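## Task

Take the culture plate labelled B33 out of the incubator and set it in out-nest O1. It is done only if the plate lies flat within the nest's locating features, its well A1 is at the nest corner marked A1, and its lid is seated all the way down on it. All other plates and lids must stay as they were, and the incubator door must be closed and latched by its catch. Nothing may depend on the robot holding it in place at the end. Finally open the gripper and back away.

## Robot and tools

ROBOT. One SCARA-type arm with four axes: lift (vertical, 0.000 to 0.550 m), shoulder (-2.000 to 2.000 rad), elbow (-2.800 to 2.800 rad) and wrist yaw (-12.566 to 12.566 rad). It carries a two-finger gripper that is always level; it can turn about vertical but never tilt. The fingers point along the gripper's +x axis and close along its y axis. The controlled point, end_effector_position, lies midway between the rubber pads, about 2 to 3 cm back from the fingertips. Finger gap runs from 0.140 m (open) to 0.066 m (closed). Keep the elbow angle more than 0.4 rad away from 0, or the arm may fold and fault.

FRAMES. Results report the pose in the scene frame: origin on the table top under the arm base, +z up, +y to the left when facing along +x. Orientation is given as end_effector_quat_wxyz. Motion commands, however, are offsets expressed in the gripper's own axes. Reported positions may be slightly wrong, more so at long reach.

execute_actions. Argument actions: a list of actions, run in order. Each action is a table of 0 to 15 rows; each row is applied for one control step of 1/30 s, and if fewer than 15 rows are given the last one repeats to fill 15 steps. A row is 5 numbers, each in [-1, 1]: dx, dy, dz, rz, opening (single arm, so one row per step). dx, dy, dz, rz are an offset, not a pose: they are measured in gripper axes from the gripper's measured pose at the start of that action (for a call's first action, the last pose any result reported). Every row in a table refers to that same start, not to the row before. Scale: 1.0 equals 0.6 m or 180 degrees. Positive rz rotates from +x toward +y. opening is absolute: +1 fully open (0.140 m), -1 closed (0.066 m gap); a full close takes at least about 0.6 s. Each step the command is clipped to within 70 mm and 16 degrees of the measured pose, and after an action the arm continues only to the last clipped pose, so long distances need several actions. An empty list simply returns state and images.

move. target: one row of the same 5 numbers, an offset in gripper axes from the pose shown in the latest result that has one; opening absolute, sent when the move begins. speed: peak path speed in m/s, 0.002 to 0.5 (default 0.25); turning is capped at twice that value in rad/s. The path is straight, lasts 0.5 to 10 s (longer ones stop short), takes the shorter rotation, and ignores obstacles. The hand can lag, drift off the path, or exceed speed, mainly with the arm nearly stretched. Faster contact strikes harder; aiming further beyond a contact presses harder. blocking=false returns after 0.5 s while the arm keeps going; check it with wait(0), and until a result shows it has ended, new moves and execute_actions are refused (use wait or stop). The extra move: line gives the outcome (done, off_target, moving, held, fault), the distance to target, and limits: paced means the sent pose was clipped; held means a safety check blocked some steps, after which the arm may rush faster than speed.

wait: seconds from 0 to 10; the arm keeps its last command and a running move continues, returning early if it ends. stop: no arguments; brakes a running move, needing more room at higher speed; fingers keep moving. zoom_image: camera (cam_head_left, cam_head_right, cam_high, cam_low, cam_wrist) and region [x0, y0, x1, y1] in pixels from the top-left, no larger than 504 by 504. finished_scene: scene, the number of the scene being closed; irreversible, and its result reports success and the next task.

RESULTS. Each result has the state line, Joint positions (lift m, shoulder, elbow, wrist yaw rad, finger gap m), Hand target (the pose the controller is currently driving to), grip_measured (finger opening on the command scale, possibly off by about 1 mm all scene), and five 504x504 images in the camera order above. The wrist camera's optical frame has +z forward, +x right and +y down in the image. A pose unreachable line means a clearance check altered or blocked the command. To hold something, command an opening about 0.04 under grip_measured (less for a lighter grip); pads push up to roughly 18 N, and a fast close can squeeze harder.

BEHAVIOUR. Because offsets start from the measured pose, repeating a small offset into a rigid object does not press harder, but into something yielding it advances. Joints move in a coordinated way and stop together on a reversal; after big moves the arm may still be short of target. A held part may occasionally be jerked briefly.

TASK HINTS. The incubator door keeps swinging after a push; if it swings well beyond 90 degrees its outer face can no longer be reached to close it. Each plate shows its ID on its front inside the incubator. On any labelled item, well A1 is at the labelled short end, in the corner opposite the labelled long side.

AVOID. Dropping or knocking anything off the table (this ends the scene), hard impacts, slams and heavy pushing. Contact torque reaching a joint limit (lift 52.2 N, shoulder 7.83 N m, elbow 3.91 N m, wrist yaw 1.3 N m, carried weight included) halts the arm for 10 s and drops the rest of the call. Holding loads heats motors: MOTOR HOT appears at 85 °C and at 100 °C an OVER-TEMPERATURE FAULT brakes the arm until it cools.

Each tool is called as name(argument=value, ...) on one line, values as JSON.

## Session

execute_actions(actions=[])

Scene clock: 0.00 s.
end_effector_position=(+0.4545, +0.0193, +0.1440) grip_measured=+1.00 end_effector_quat_wxyz=(+0.972, -0.000, -0.000, +0.236)
Joint positions: [ 0.139 -1.308 -0.613 -3.886  0.14 ]
Motor temperatures (°C, as the motors report them): [28 21 22 23]
Hand target: +0.454, +0.019, +0.144; +0.972, -0.000, -0.000, +0.236

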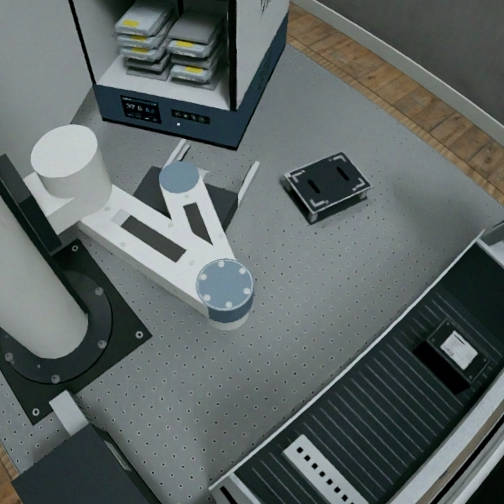

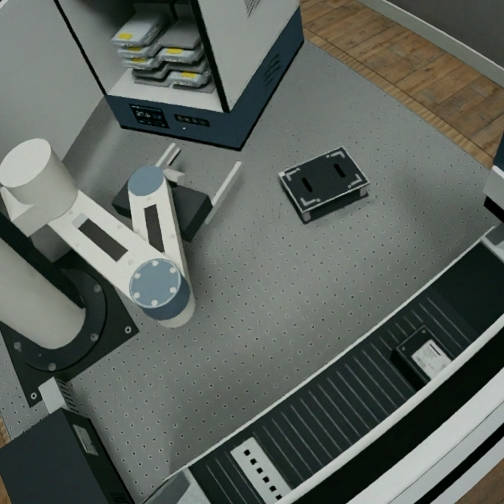

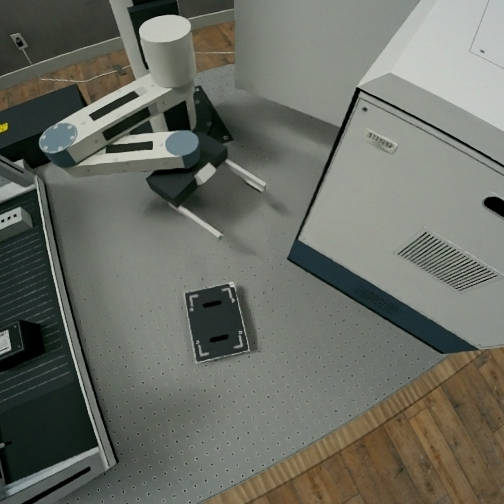

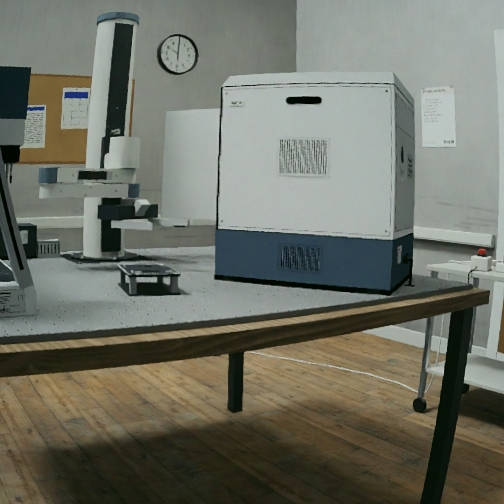

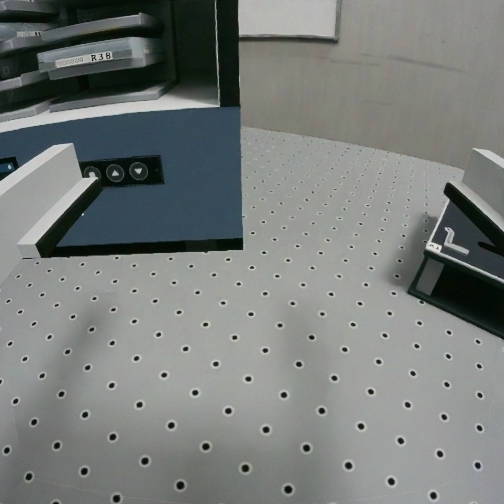

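move(target=[0.124,0.293,0.15,0.023,0], speed=0.3)

Scene clock: 6.53 s.
end_effector_position=(+0.4398, +0.2098, +0.2340) grip_measured=+0.00 end_effector_quat_wxyz=(+0.963, -0.000, -0.000, +0.271)
Joint positions: [ 0.229 -0.242 -0.774 -4.718  0.103]
Motor temperatures (°C, as the motors report them): [28 21 22 23]
Hand target: +0.440, +0.210, +0.234; +0.963, -0.000, -0.000, +0.271
Off the commanded pose: 0.000 m, 0 deg.
move: done

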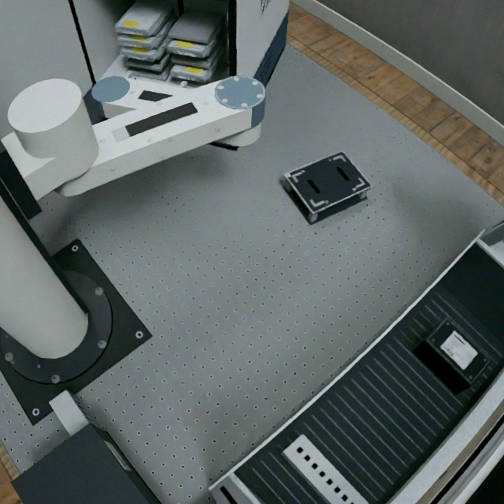

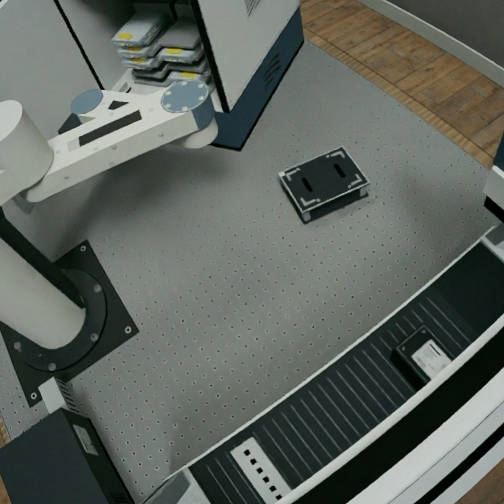

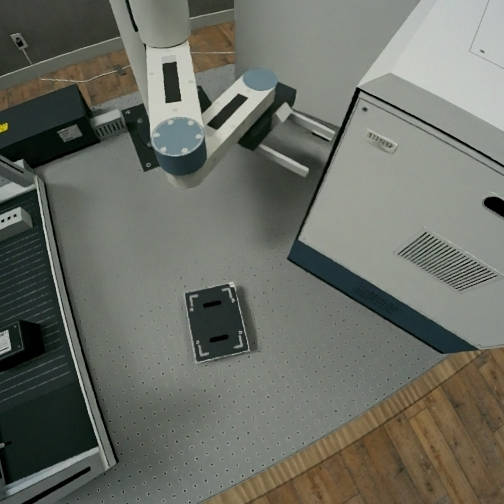

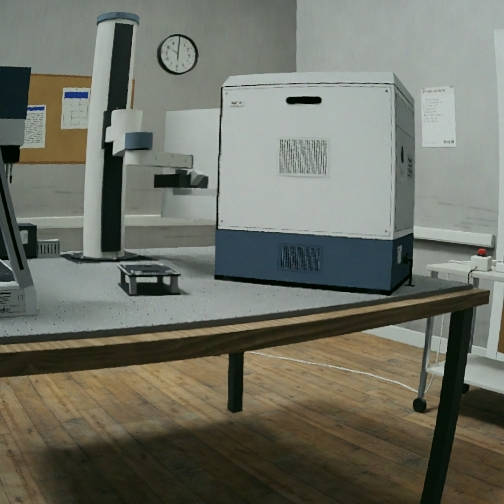

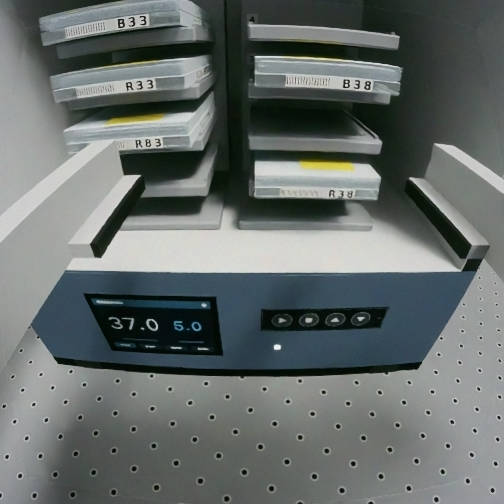

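move(target=[0.075,0.145,0.105,0,-0.1], speed=0.2)

Scene clock: 9.93 s.
end_effector_position=(+0.4327, +0.3076, +0.2971) grip_measured=-0.10 end_effector_quat_wxyz=(+0.963, -0.000, -0.000, +0.271)
Joint positions: [ 0.292  0.139 -1.093 -4.781  0.099]
Motor temperatures (°C, as the motors report them): [28 21 22 23]
Hand target: +0.433, +0.308, +0.297; +0.963, -0.000, -0.000, +0.271
Off the commanded pose: 0.000 m, 0 deg.
move: done

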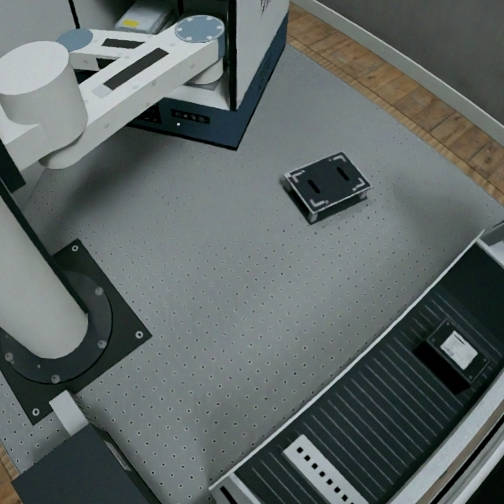

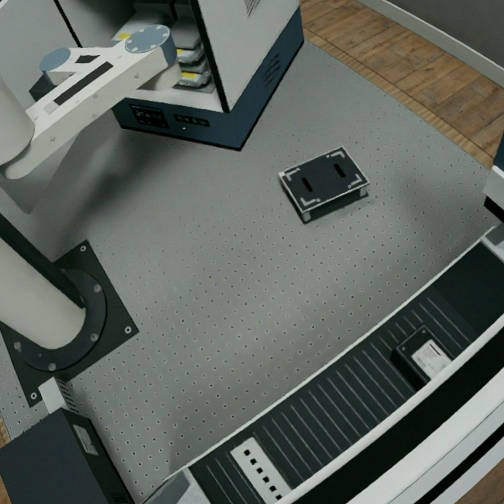

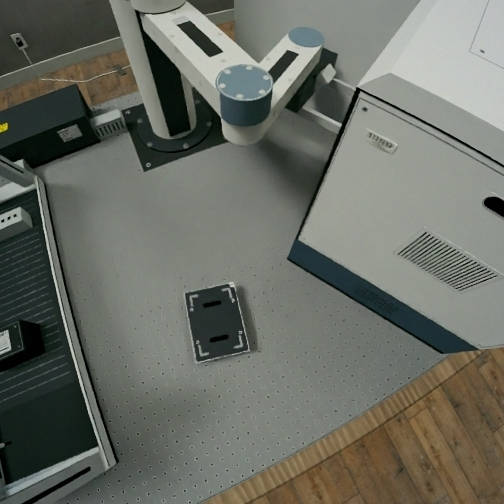

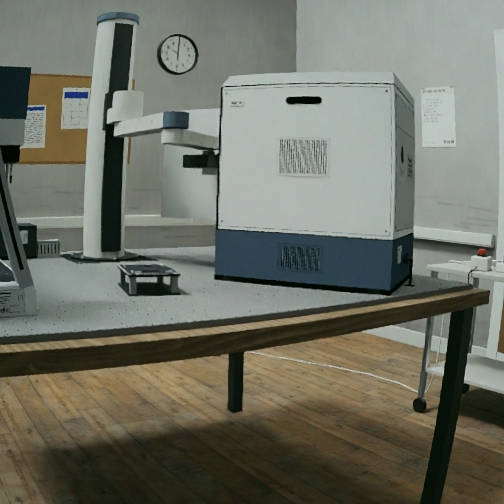

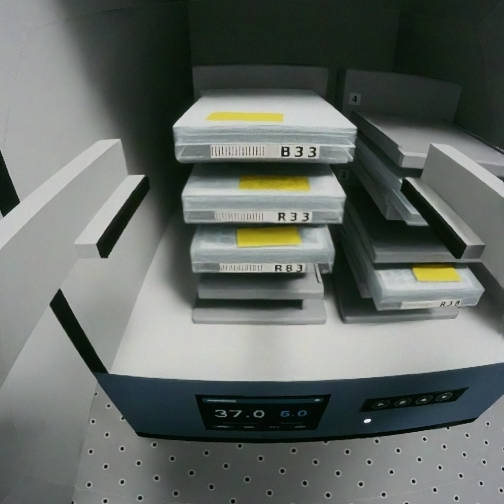

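move(target=[0.047,0.005,0.006,0,-0.1], speed=0.1)

zoom_image(camera="cam_wrist", region=[80, 80, 480, 280])

Scene clock: 13.87 s.
end_effector_position=(+0.4554, +0.3247, +0.3007) grip_measured=-0.10 end_effector_quat_wxyz=(+0.963, -0.000, -0.000, +0.271)
Joint positions: [ 0.296  0.149 -1.216 -4.669  0.099]
Motor temperatures (°C, as the motors report them): [28 21 22 23]
Hand target: +0.455, +0.325, +0.301; +0.963, -0.000, -0.000, +0.271
Off the commanded pose: 0.000 m, 0 deg.
move: done

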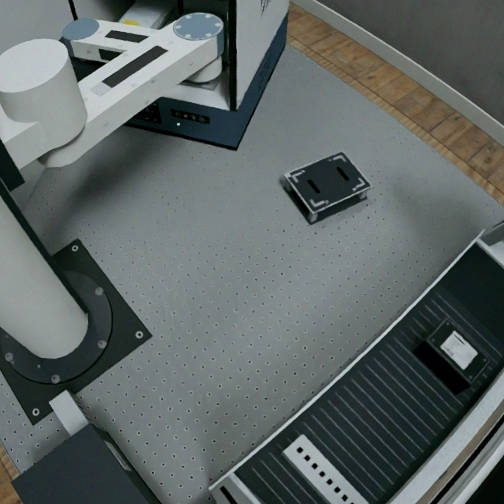

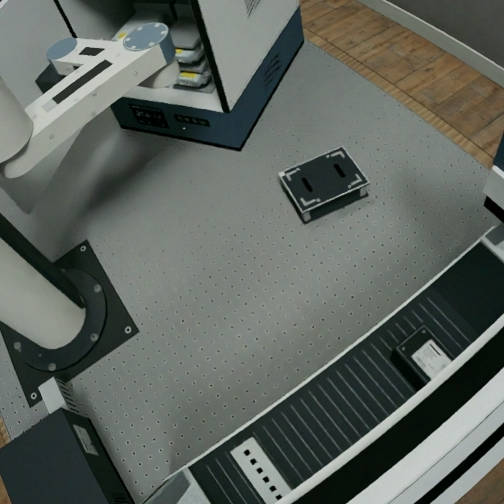

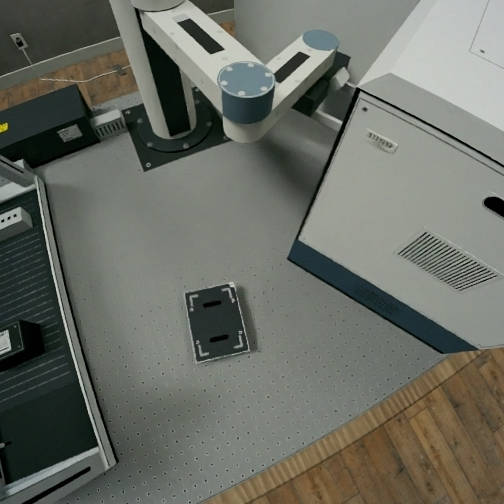

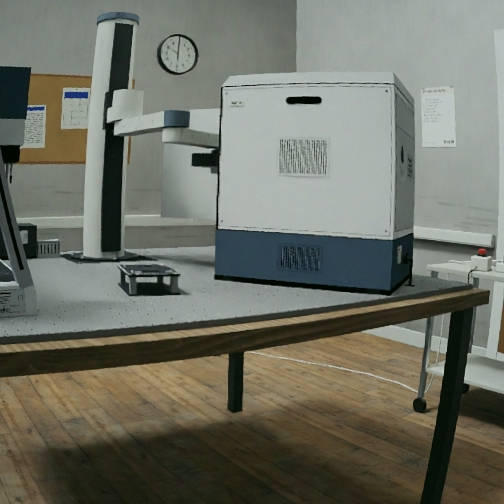

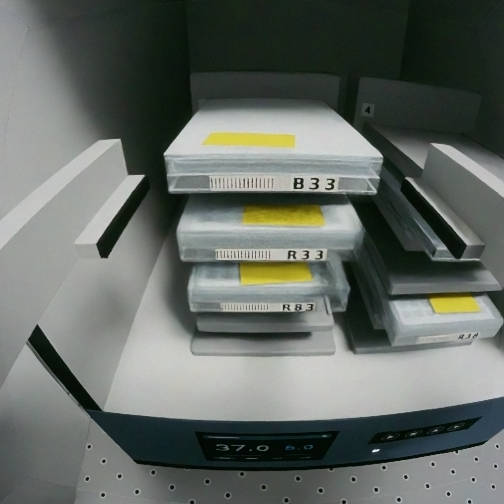

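Region (80, 80, 480, 280) of cam_wrist's 504x504 image, scaled by 1.260, with more detail than that image has.

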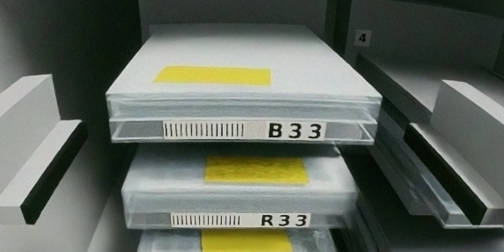

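Matches the earlier alignment.

move(target=[0.135,0.001,0,0,-0.1], speed=0.12)

execute_actions(actions=[[[0,0,0,0,-0.3],[0,0,0,0,-0.36],[0,0,0,0,-0.38],[0,0,0,0,-0.4],[0,0,0,0,-0.4],[0,0,0,0,-0.41],[0,0,0,0,-0.42],[0,0,0,0,-0.43],[0,0,0,0,-0.44],[0,0,0,0,-0.45],[0,0,0,0,-0.46],[0,0,0,0,-0.47],[0,0,0,0,-0.48],[0,0,0,0,-0.5],[0,0,0,0,-0.52]],[[0,0,0,0,-0.52]]])

Scene clock: 18.37 s.
end_effector_position=(+0.5244, +0.3673, +0.3007) grip_measured=-0.10 end_effector_quat_wxyz=(+0.963, -0.000, -0.000, +0.270)
Joint positions: [ 0.296  0.211 -1.597 -4.349  0.099]
Motor temperatures (°C, as the motors report them): [28 21 22 23]
Hand target: +0.524, +0.367, +0.301; +0.963, -0.000, -0.000, +0.271
Off the commanded pose: 0.000 m, 0 deg.
move: done

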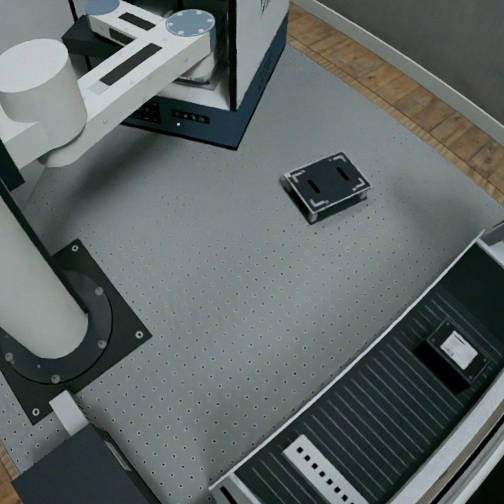

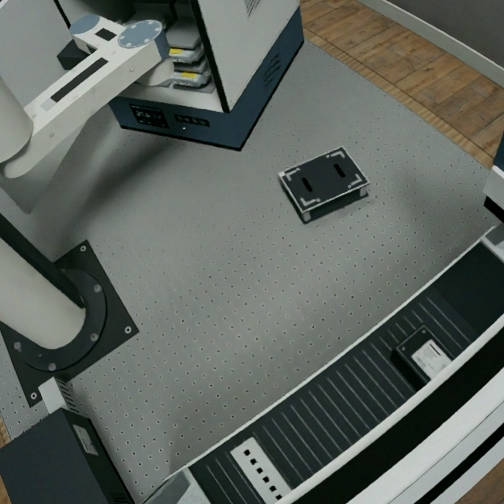

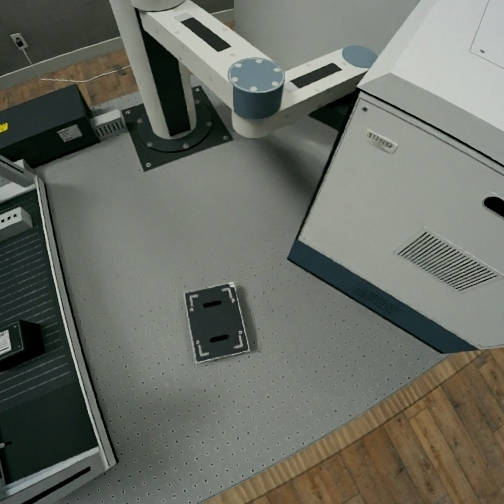

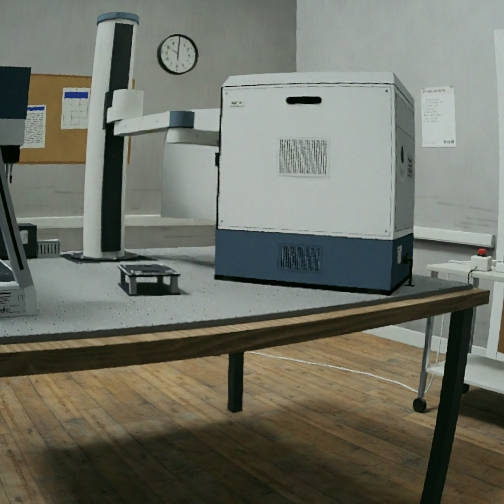

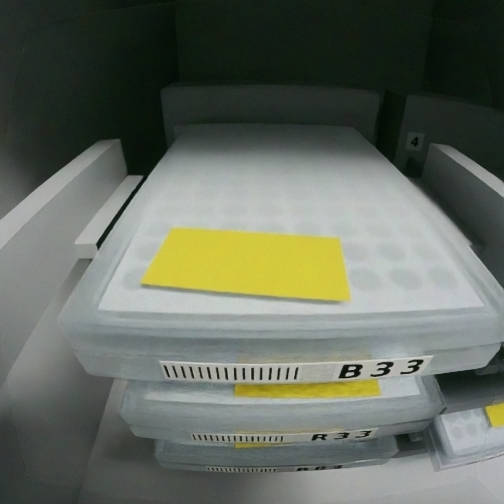

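Scene clock: 19.37 s.
end_effector_position=(+0.5244, +0.3673, +0.3007) grip_measured=-0.48 end_effector_quat_wxyz=(+0.963, -0.000, -0.000, +0.270)
Joint positions: [ 0.296  0.211 -1.597 -4.349  0.085]
Motor temperatures (°C, as the motors report them): [28 21 22 23]
Hand target: +0.524, +0.367, +0.301; +0.963, -0.000, -0.000, +0.270
Off the commanded pose: 0.000 m, 0 deg.

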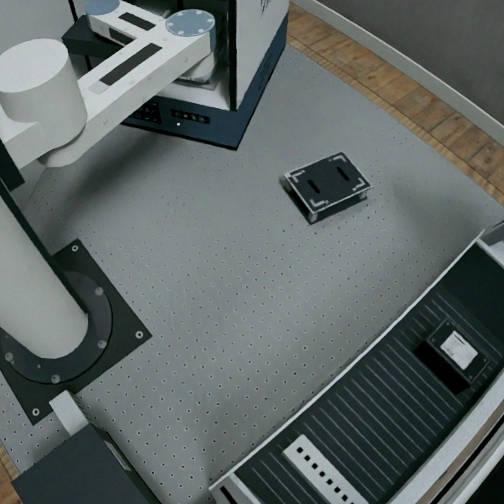

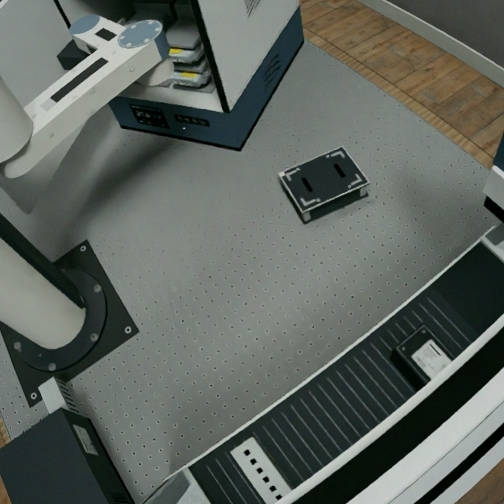

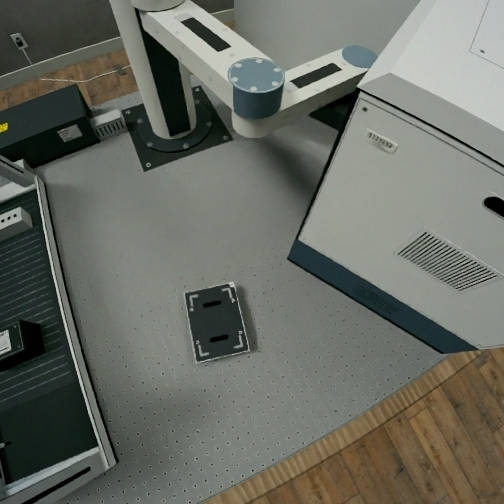

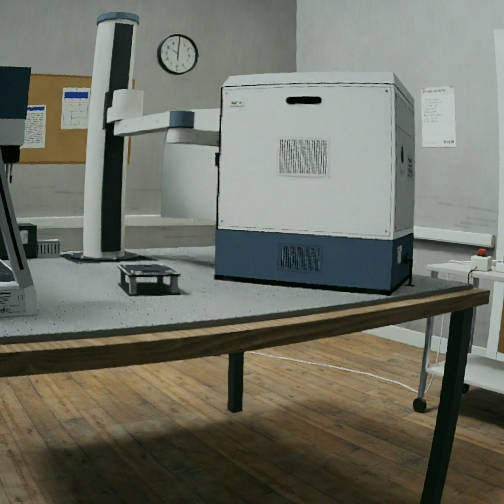

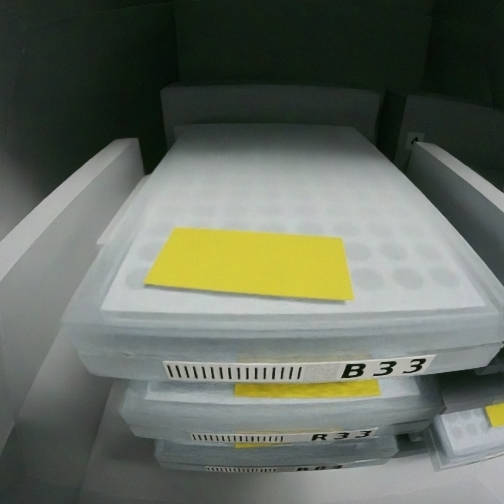

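move(target=[0,0,0.02,0,-0.53], speed=0.04)

move(target=[-0.3,-0.067,0,0,-0.53], speed=0.2)

move(target=[-0.067,-0.583,-0.27,-0.2355,-0.53], speed=0.25)

move(target=[0.195,-0.035,-0.085,0,-0.53], speed=0.2)

Scene clock: 25.17 s.
end_effector_position=(+0.5244, +0.3673, +0.3127) grip_measured=-0.48 end_effector_quat_wxyz=(+0.963, -0.000, -0.000, +0.270)
Joint positions: [ 0.308  0.211 -1.597 -4.349  0.085]
Motor temperatures (°C, as the motors report them): [28 21 22 23]
Hand target: +0.524, +0.367, +0.313; +0.963, -0.000, -0.000, +0.270
Off the commanded pose: 0.000 m, 0 deg.
move: done

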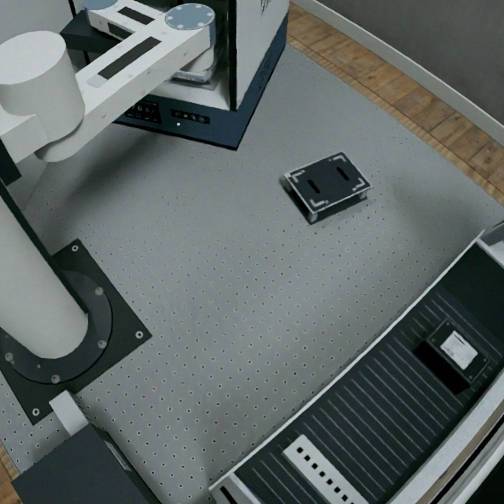

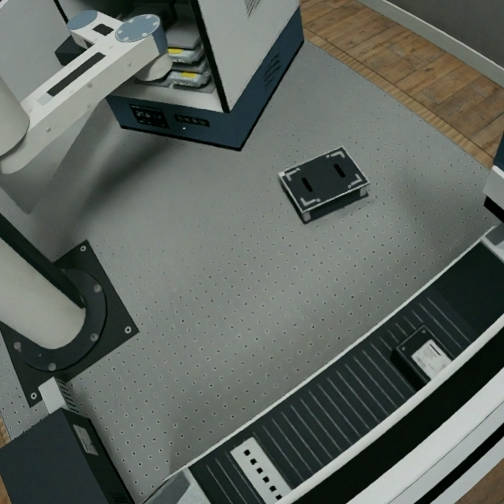

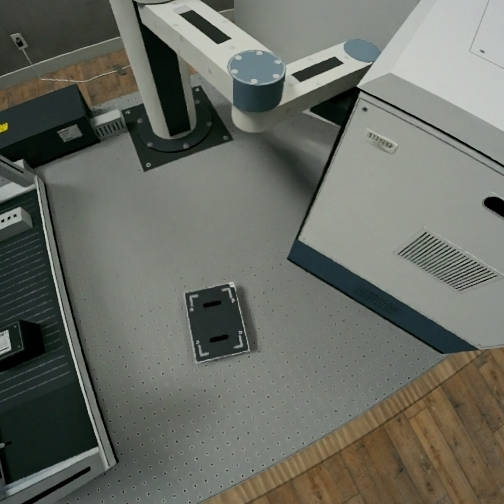

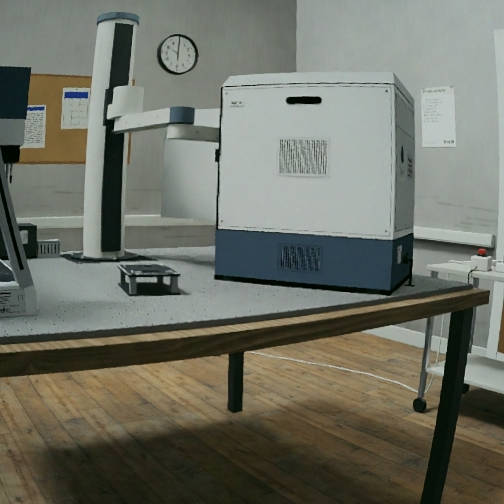

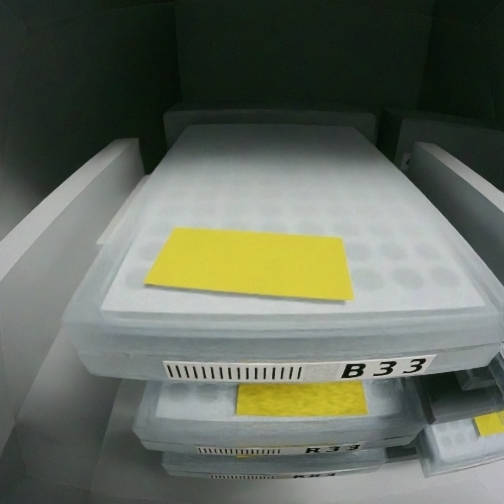

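Scene clock: 26.47 s.
end_effector_position=(+0.3916, +0.2393, +0.3127) grip_measured=-0.48 end_effector_quat_wxyz=(+0.963, -0.000, -0.000, +0.270)
Joint positions: [ 0.308  0.039 -0.744 -5.03   0.085]
Motor temperatures (°C, as the motors report them): [28 21 22 23]
Hand target: +0.392, +0.239, +0.313; +0.963, -0.000, -0.000, +0.270
Off the commanded pose: 0.000 m, 0 deg.
move: done

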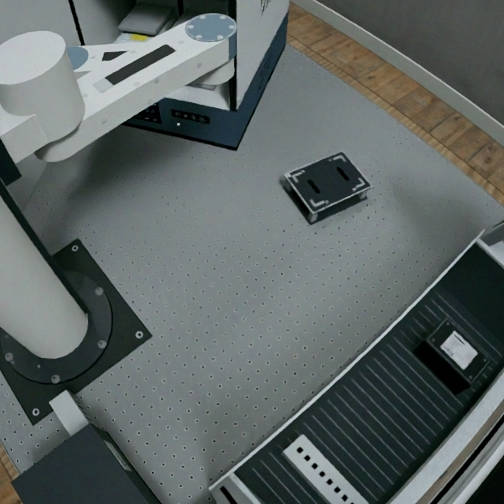

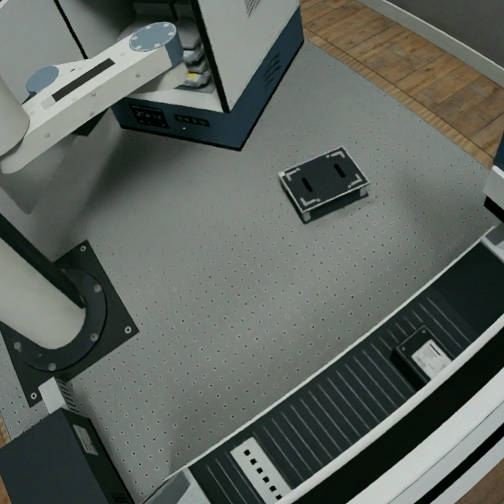

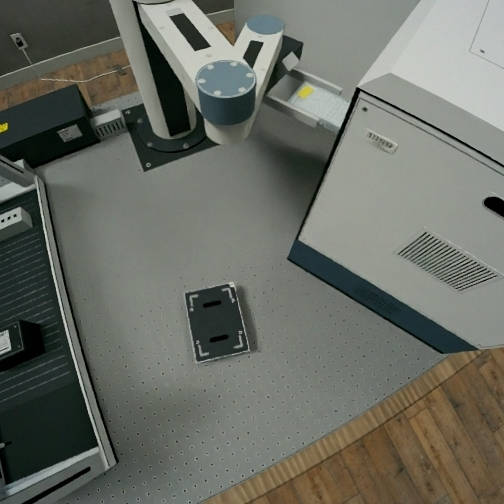

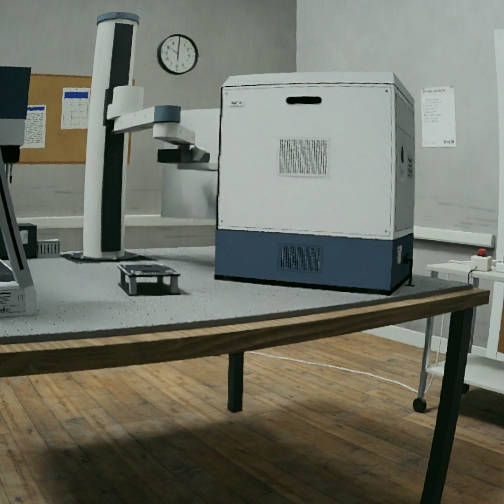

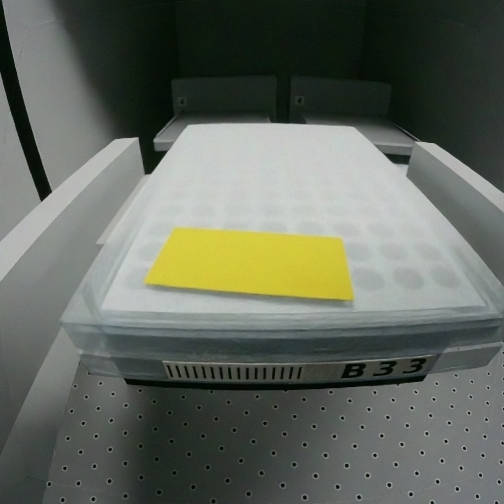

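Scene clock: 28.37 s.
end_effector_position=(+0.5395, -0.0806, +0.1506) grip_measured=-0.48 end_effector_quat_wxyz=(+0.995, -0.000, -0.000, -0.096)
Joint positions: [ 0.146 -1.189 -0.919 -4.368  0.085]
Motor temperatures (°C, as the motors report them): [28 21 22 23]
Hand target: +0.540, -0.080, +0.151; +0.995, -0.000, -0.000, -0.096
Off the commanded pose: 0.000 m, 0 deg.
move: done

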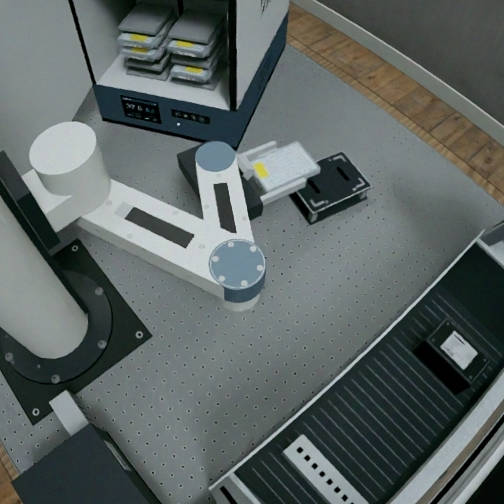

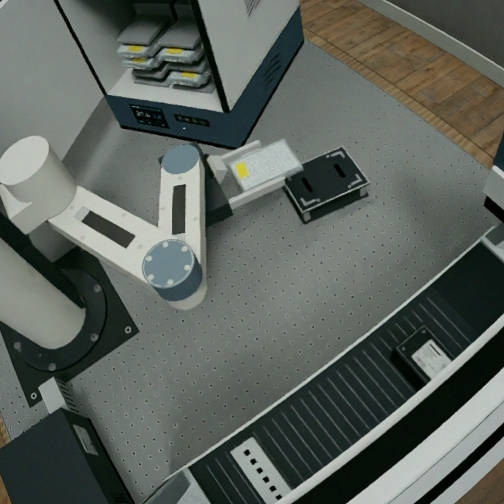

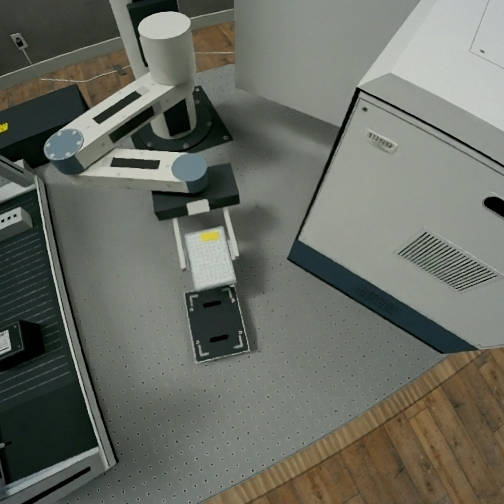

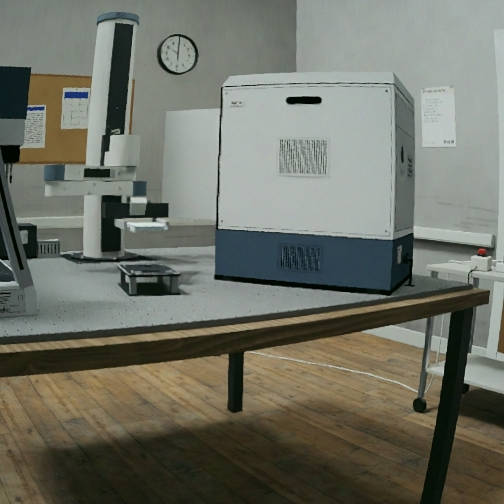

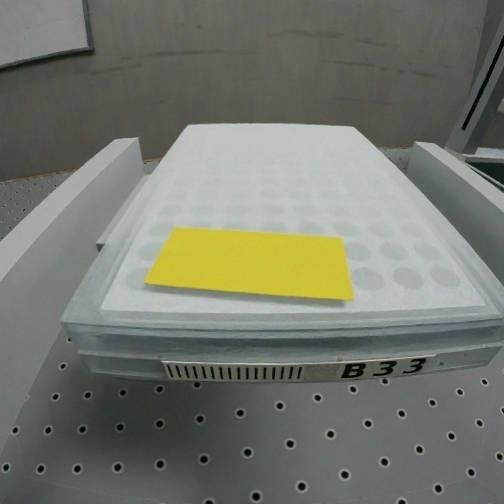

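Scene clock: 29.37 s.
end_effector_position=(+0.6503, -0.1238, +0.0995) grip_measured=-0.48 end_effector_quat_wxyz=(+0.995, -0.000, -0.000, -0.097)
Joint positions: [ 0.095 -1.027 -1.478 -3.972  0.085]
Motor temperatures (°C, as the motors report them): [28 21 22 23]
Hand target: +0.650, -0.124, +0.100; +0.995, -0.000, -0.000, -0.096
Off the commanded pose: 0.000 m, 0 deg.
move: done

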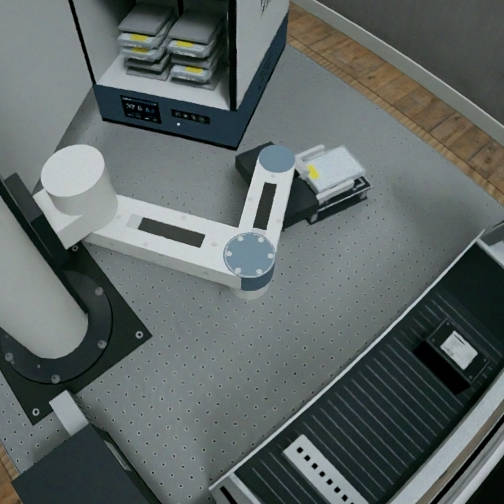

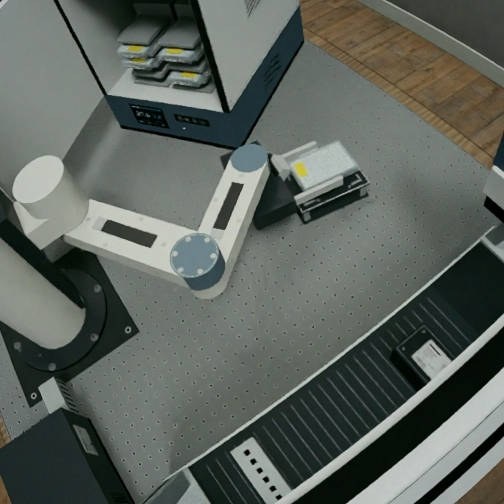

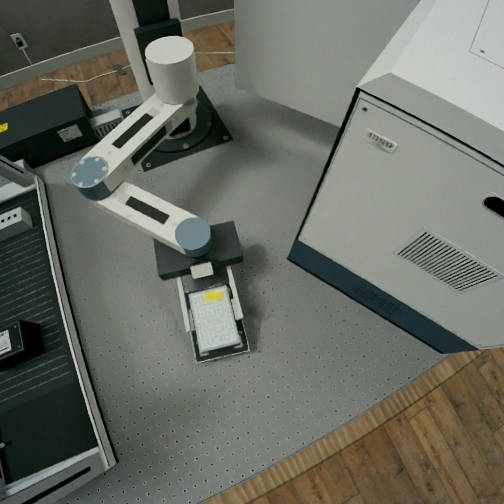

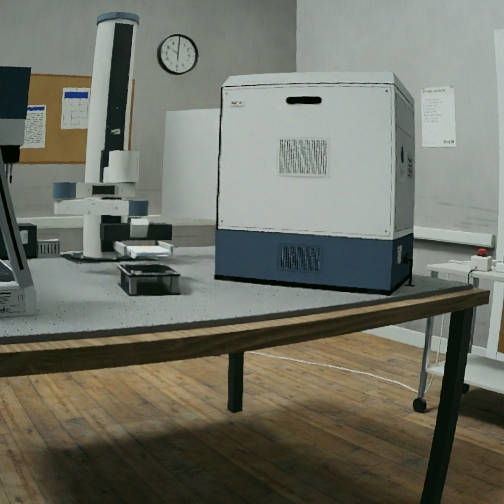

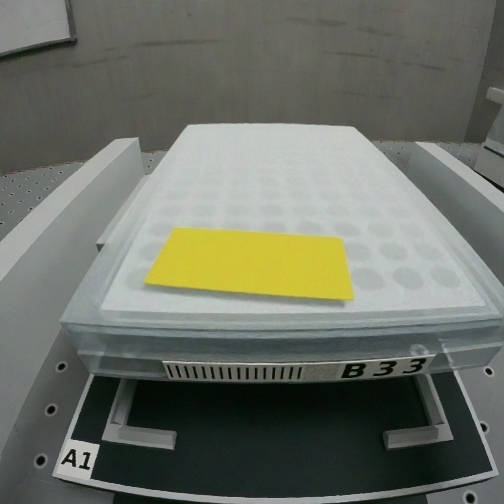

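move(target=[-0.001,0.0013,-0.0375,-0.002,-0.53], speed=0.06)

zoom_image(camera="cam_wrist", region=[30, 320, 230, 450])

zoom_image(camera="cam_wrist", region=[304, 320, 504, 450])

zoom_image(camera="cam_high", region=[165, 270, 265, 370])

Scene clock: 34.63 s.
end_effector_position=(+0.6499, -0.1231, +0.0770) grip_measured=-0.48 end_effector_quat_wxyz=(+0.995, -0.000, -0.000, -0.100)
Joint positions: [ 0.072 -1.024 -1.475 -3.985  0.085]
Motor temperatures (°C, as the motors report them): [29 21 22 23]
Hand target: +0.650, -0.123, +0.077; +0.995, -0.000, -0.000, -0.100
Off the commanded pose: 0.000 m, 0 deg.
move: done

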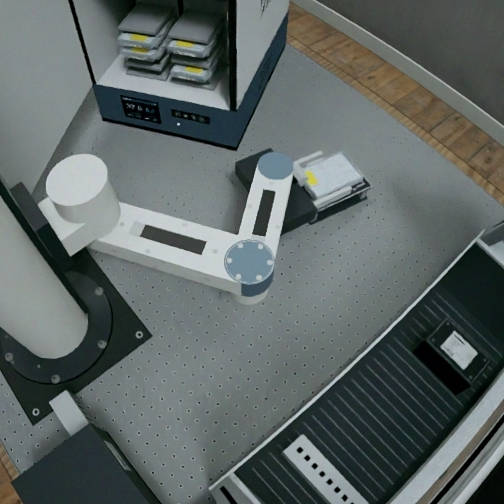

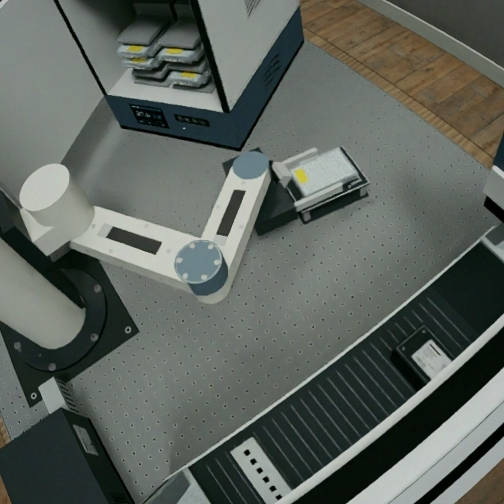

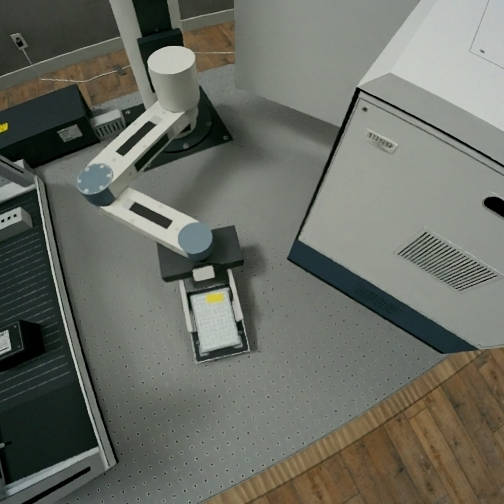

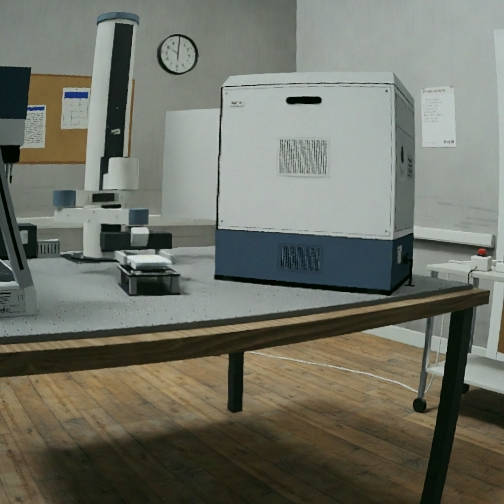

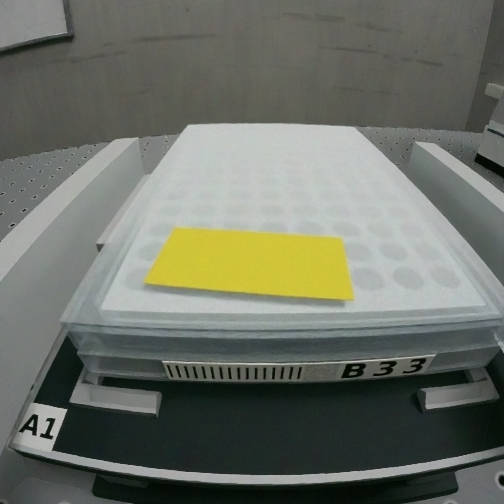

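Region (30, 320, 230, 450) of cam_wrist's 504x504 image, scaled by 2.520, with more detail than that image has; it fills the top 328 rows of this view, and the rest is white.

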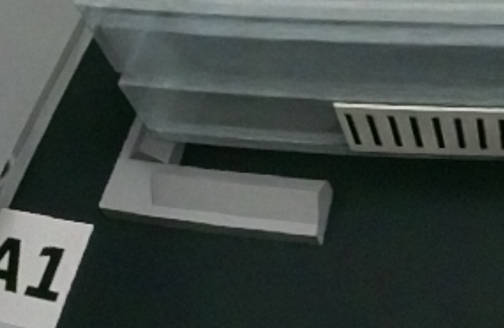

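Region (304, 320, 504, 450) of cam_wrist's 504x504 image, scaled by 2.520, with more detail than that image has; it fills the top 328 rows of this view, and the rest is white.

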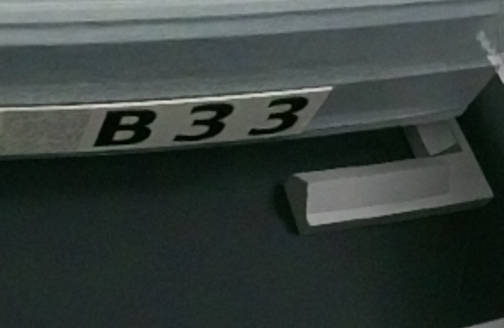

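Region (165, 270, 265, 370) of cam_high's 504x504 image, scaled by 5.040, with more detail than that image has.

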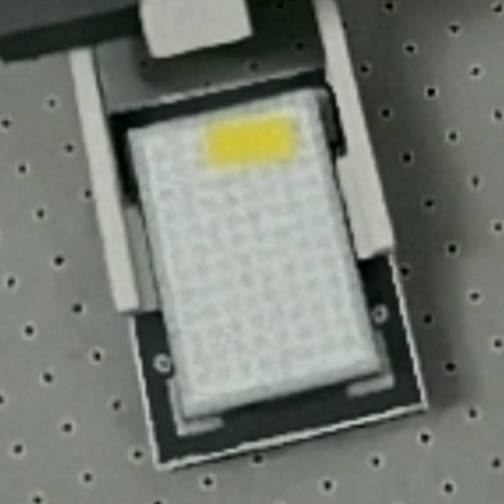

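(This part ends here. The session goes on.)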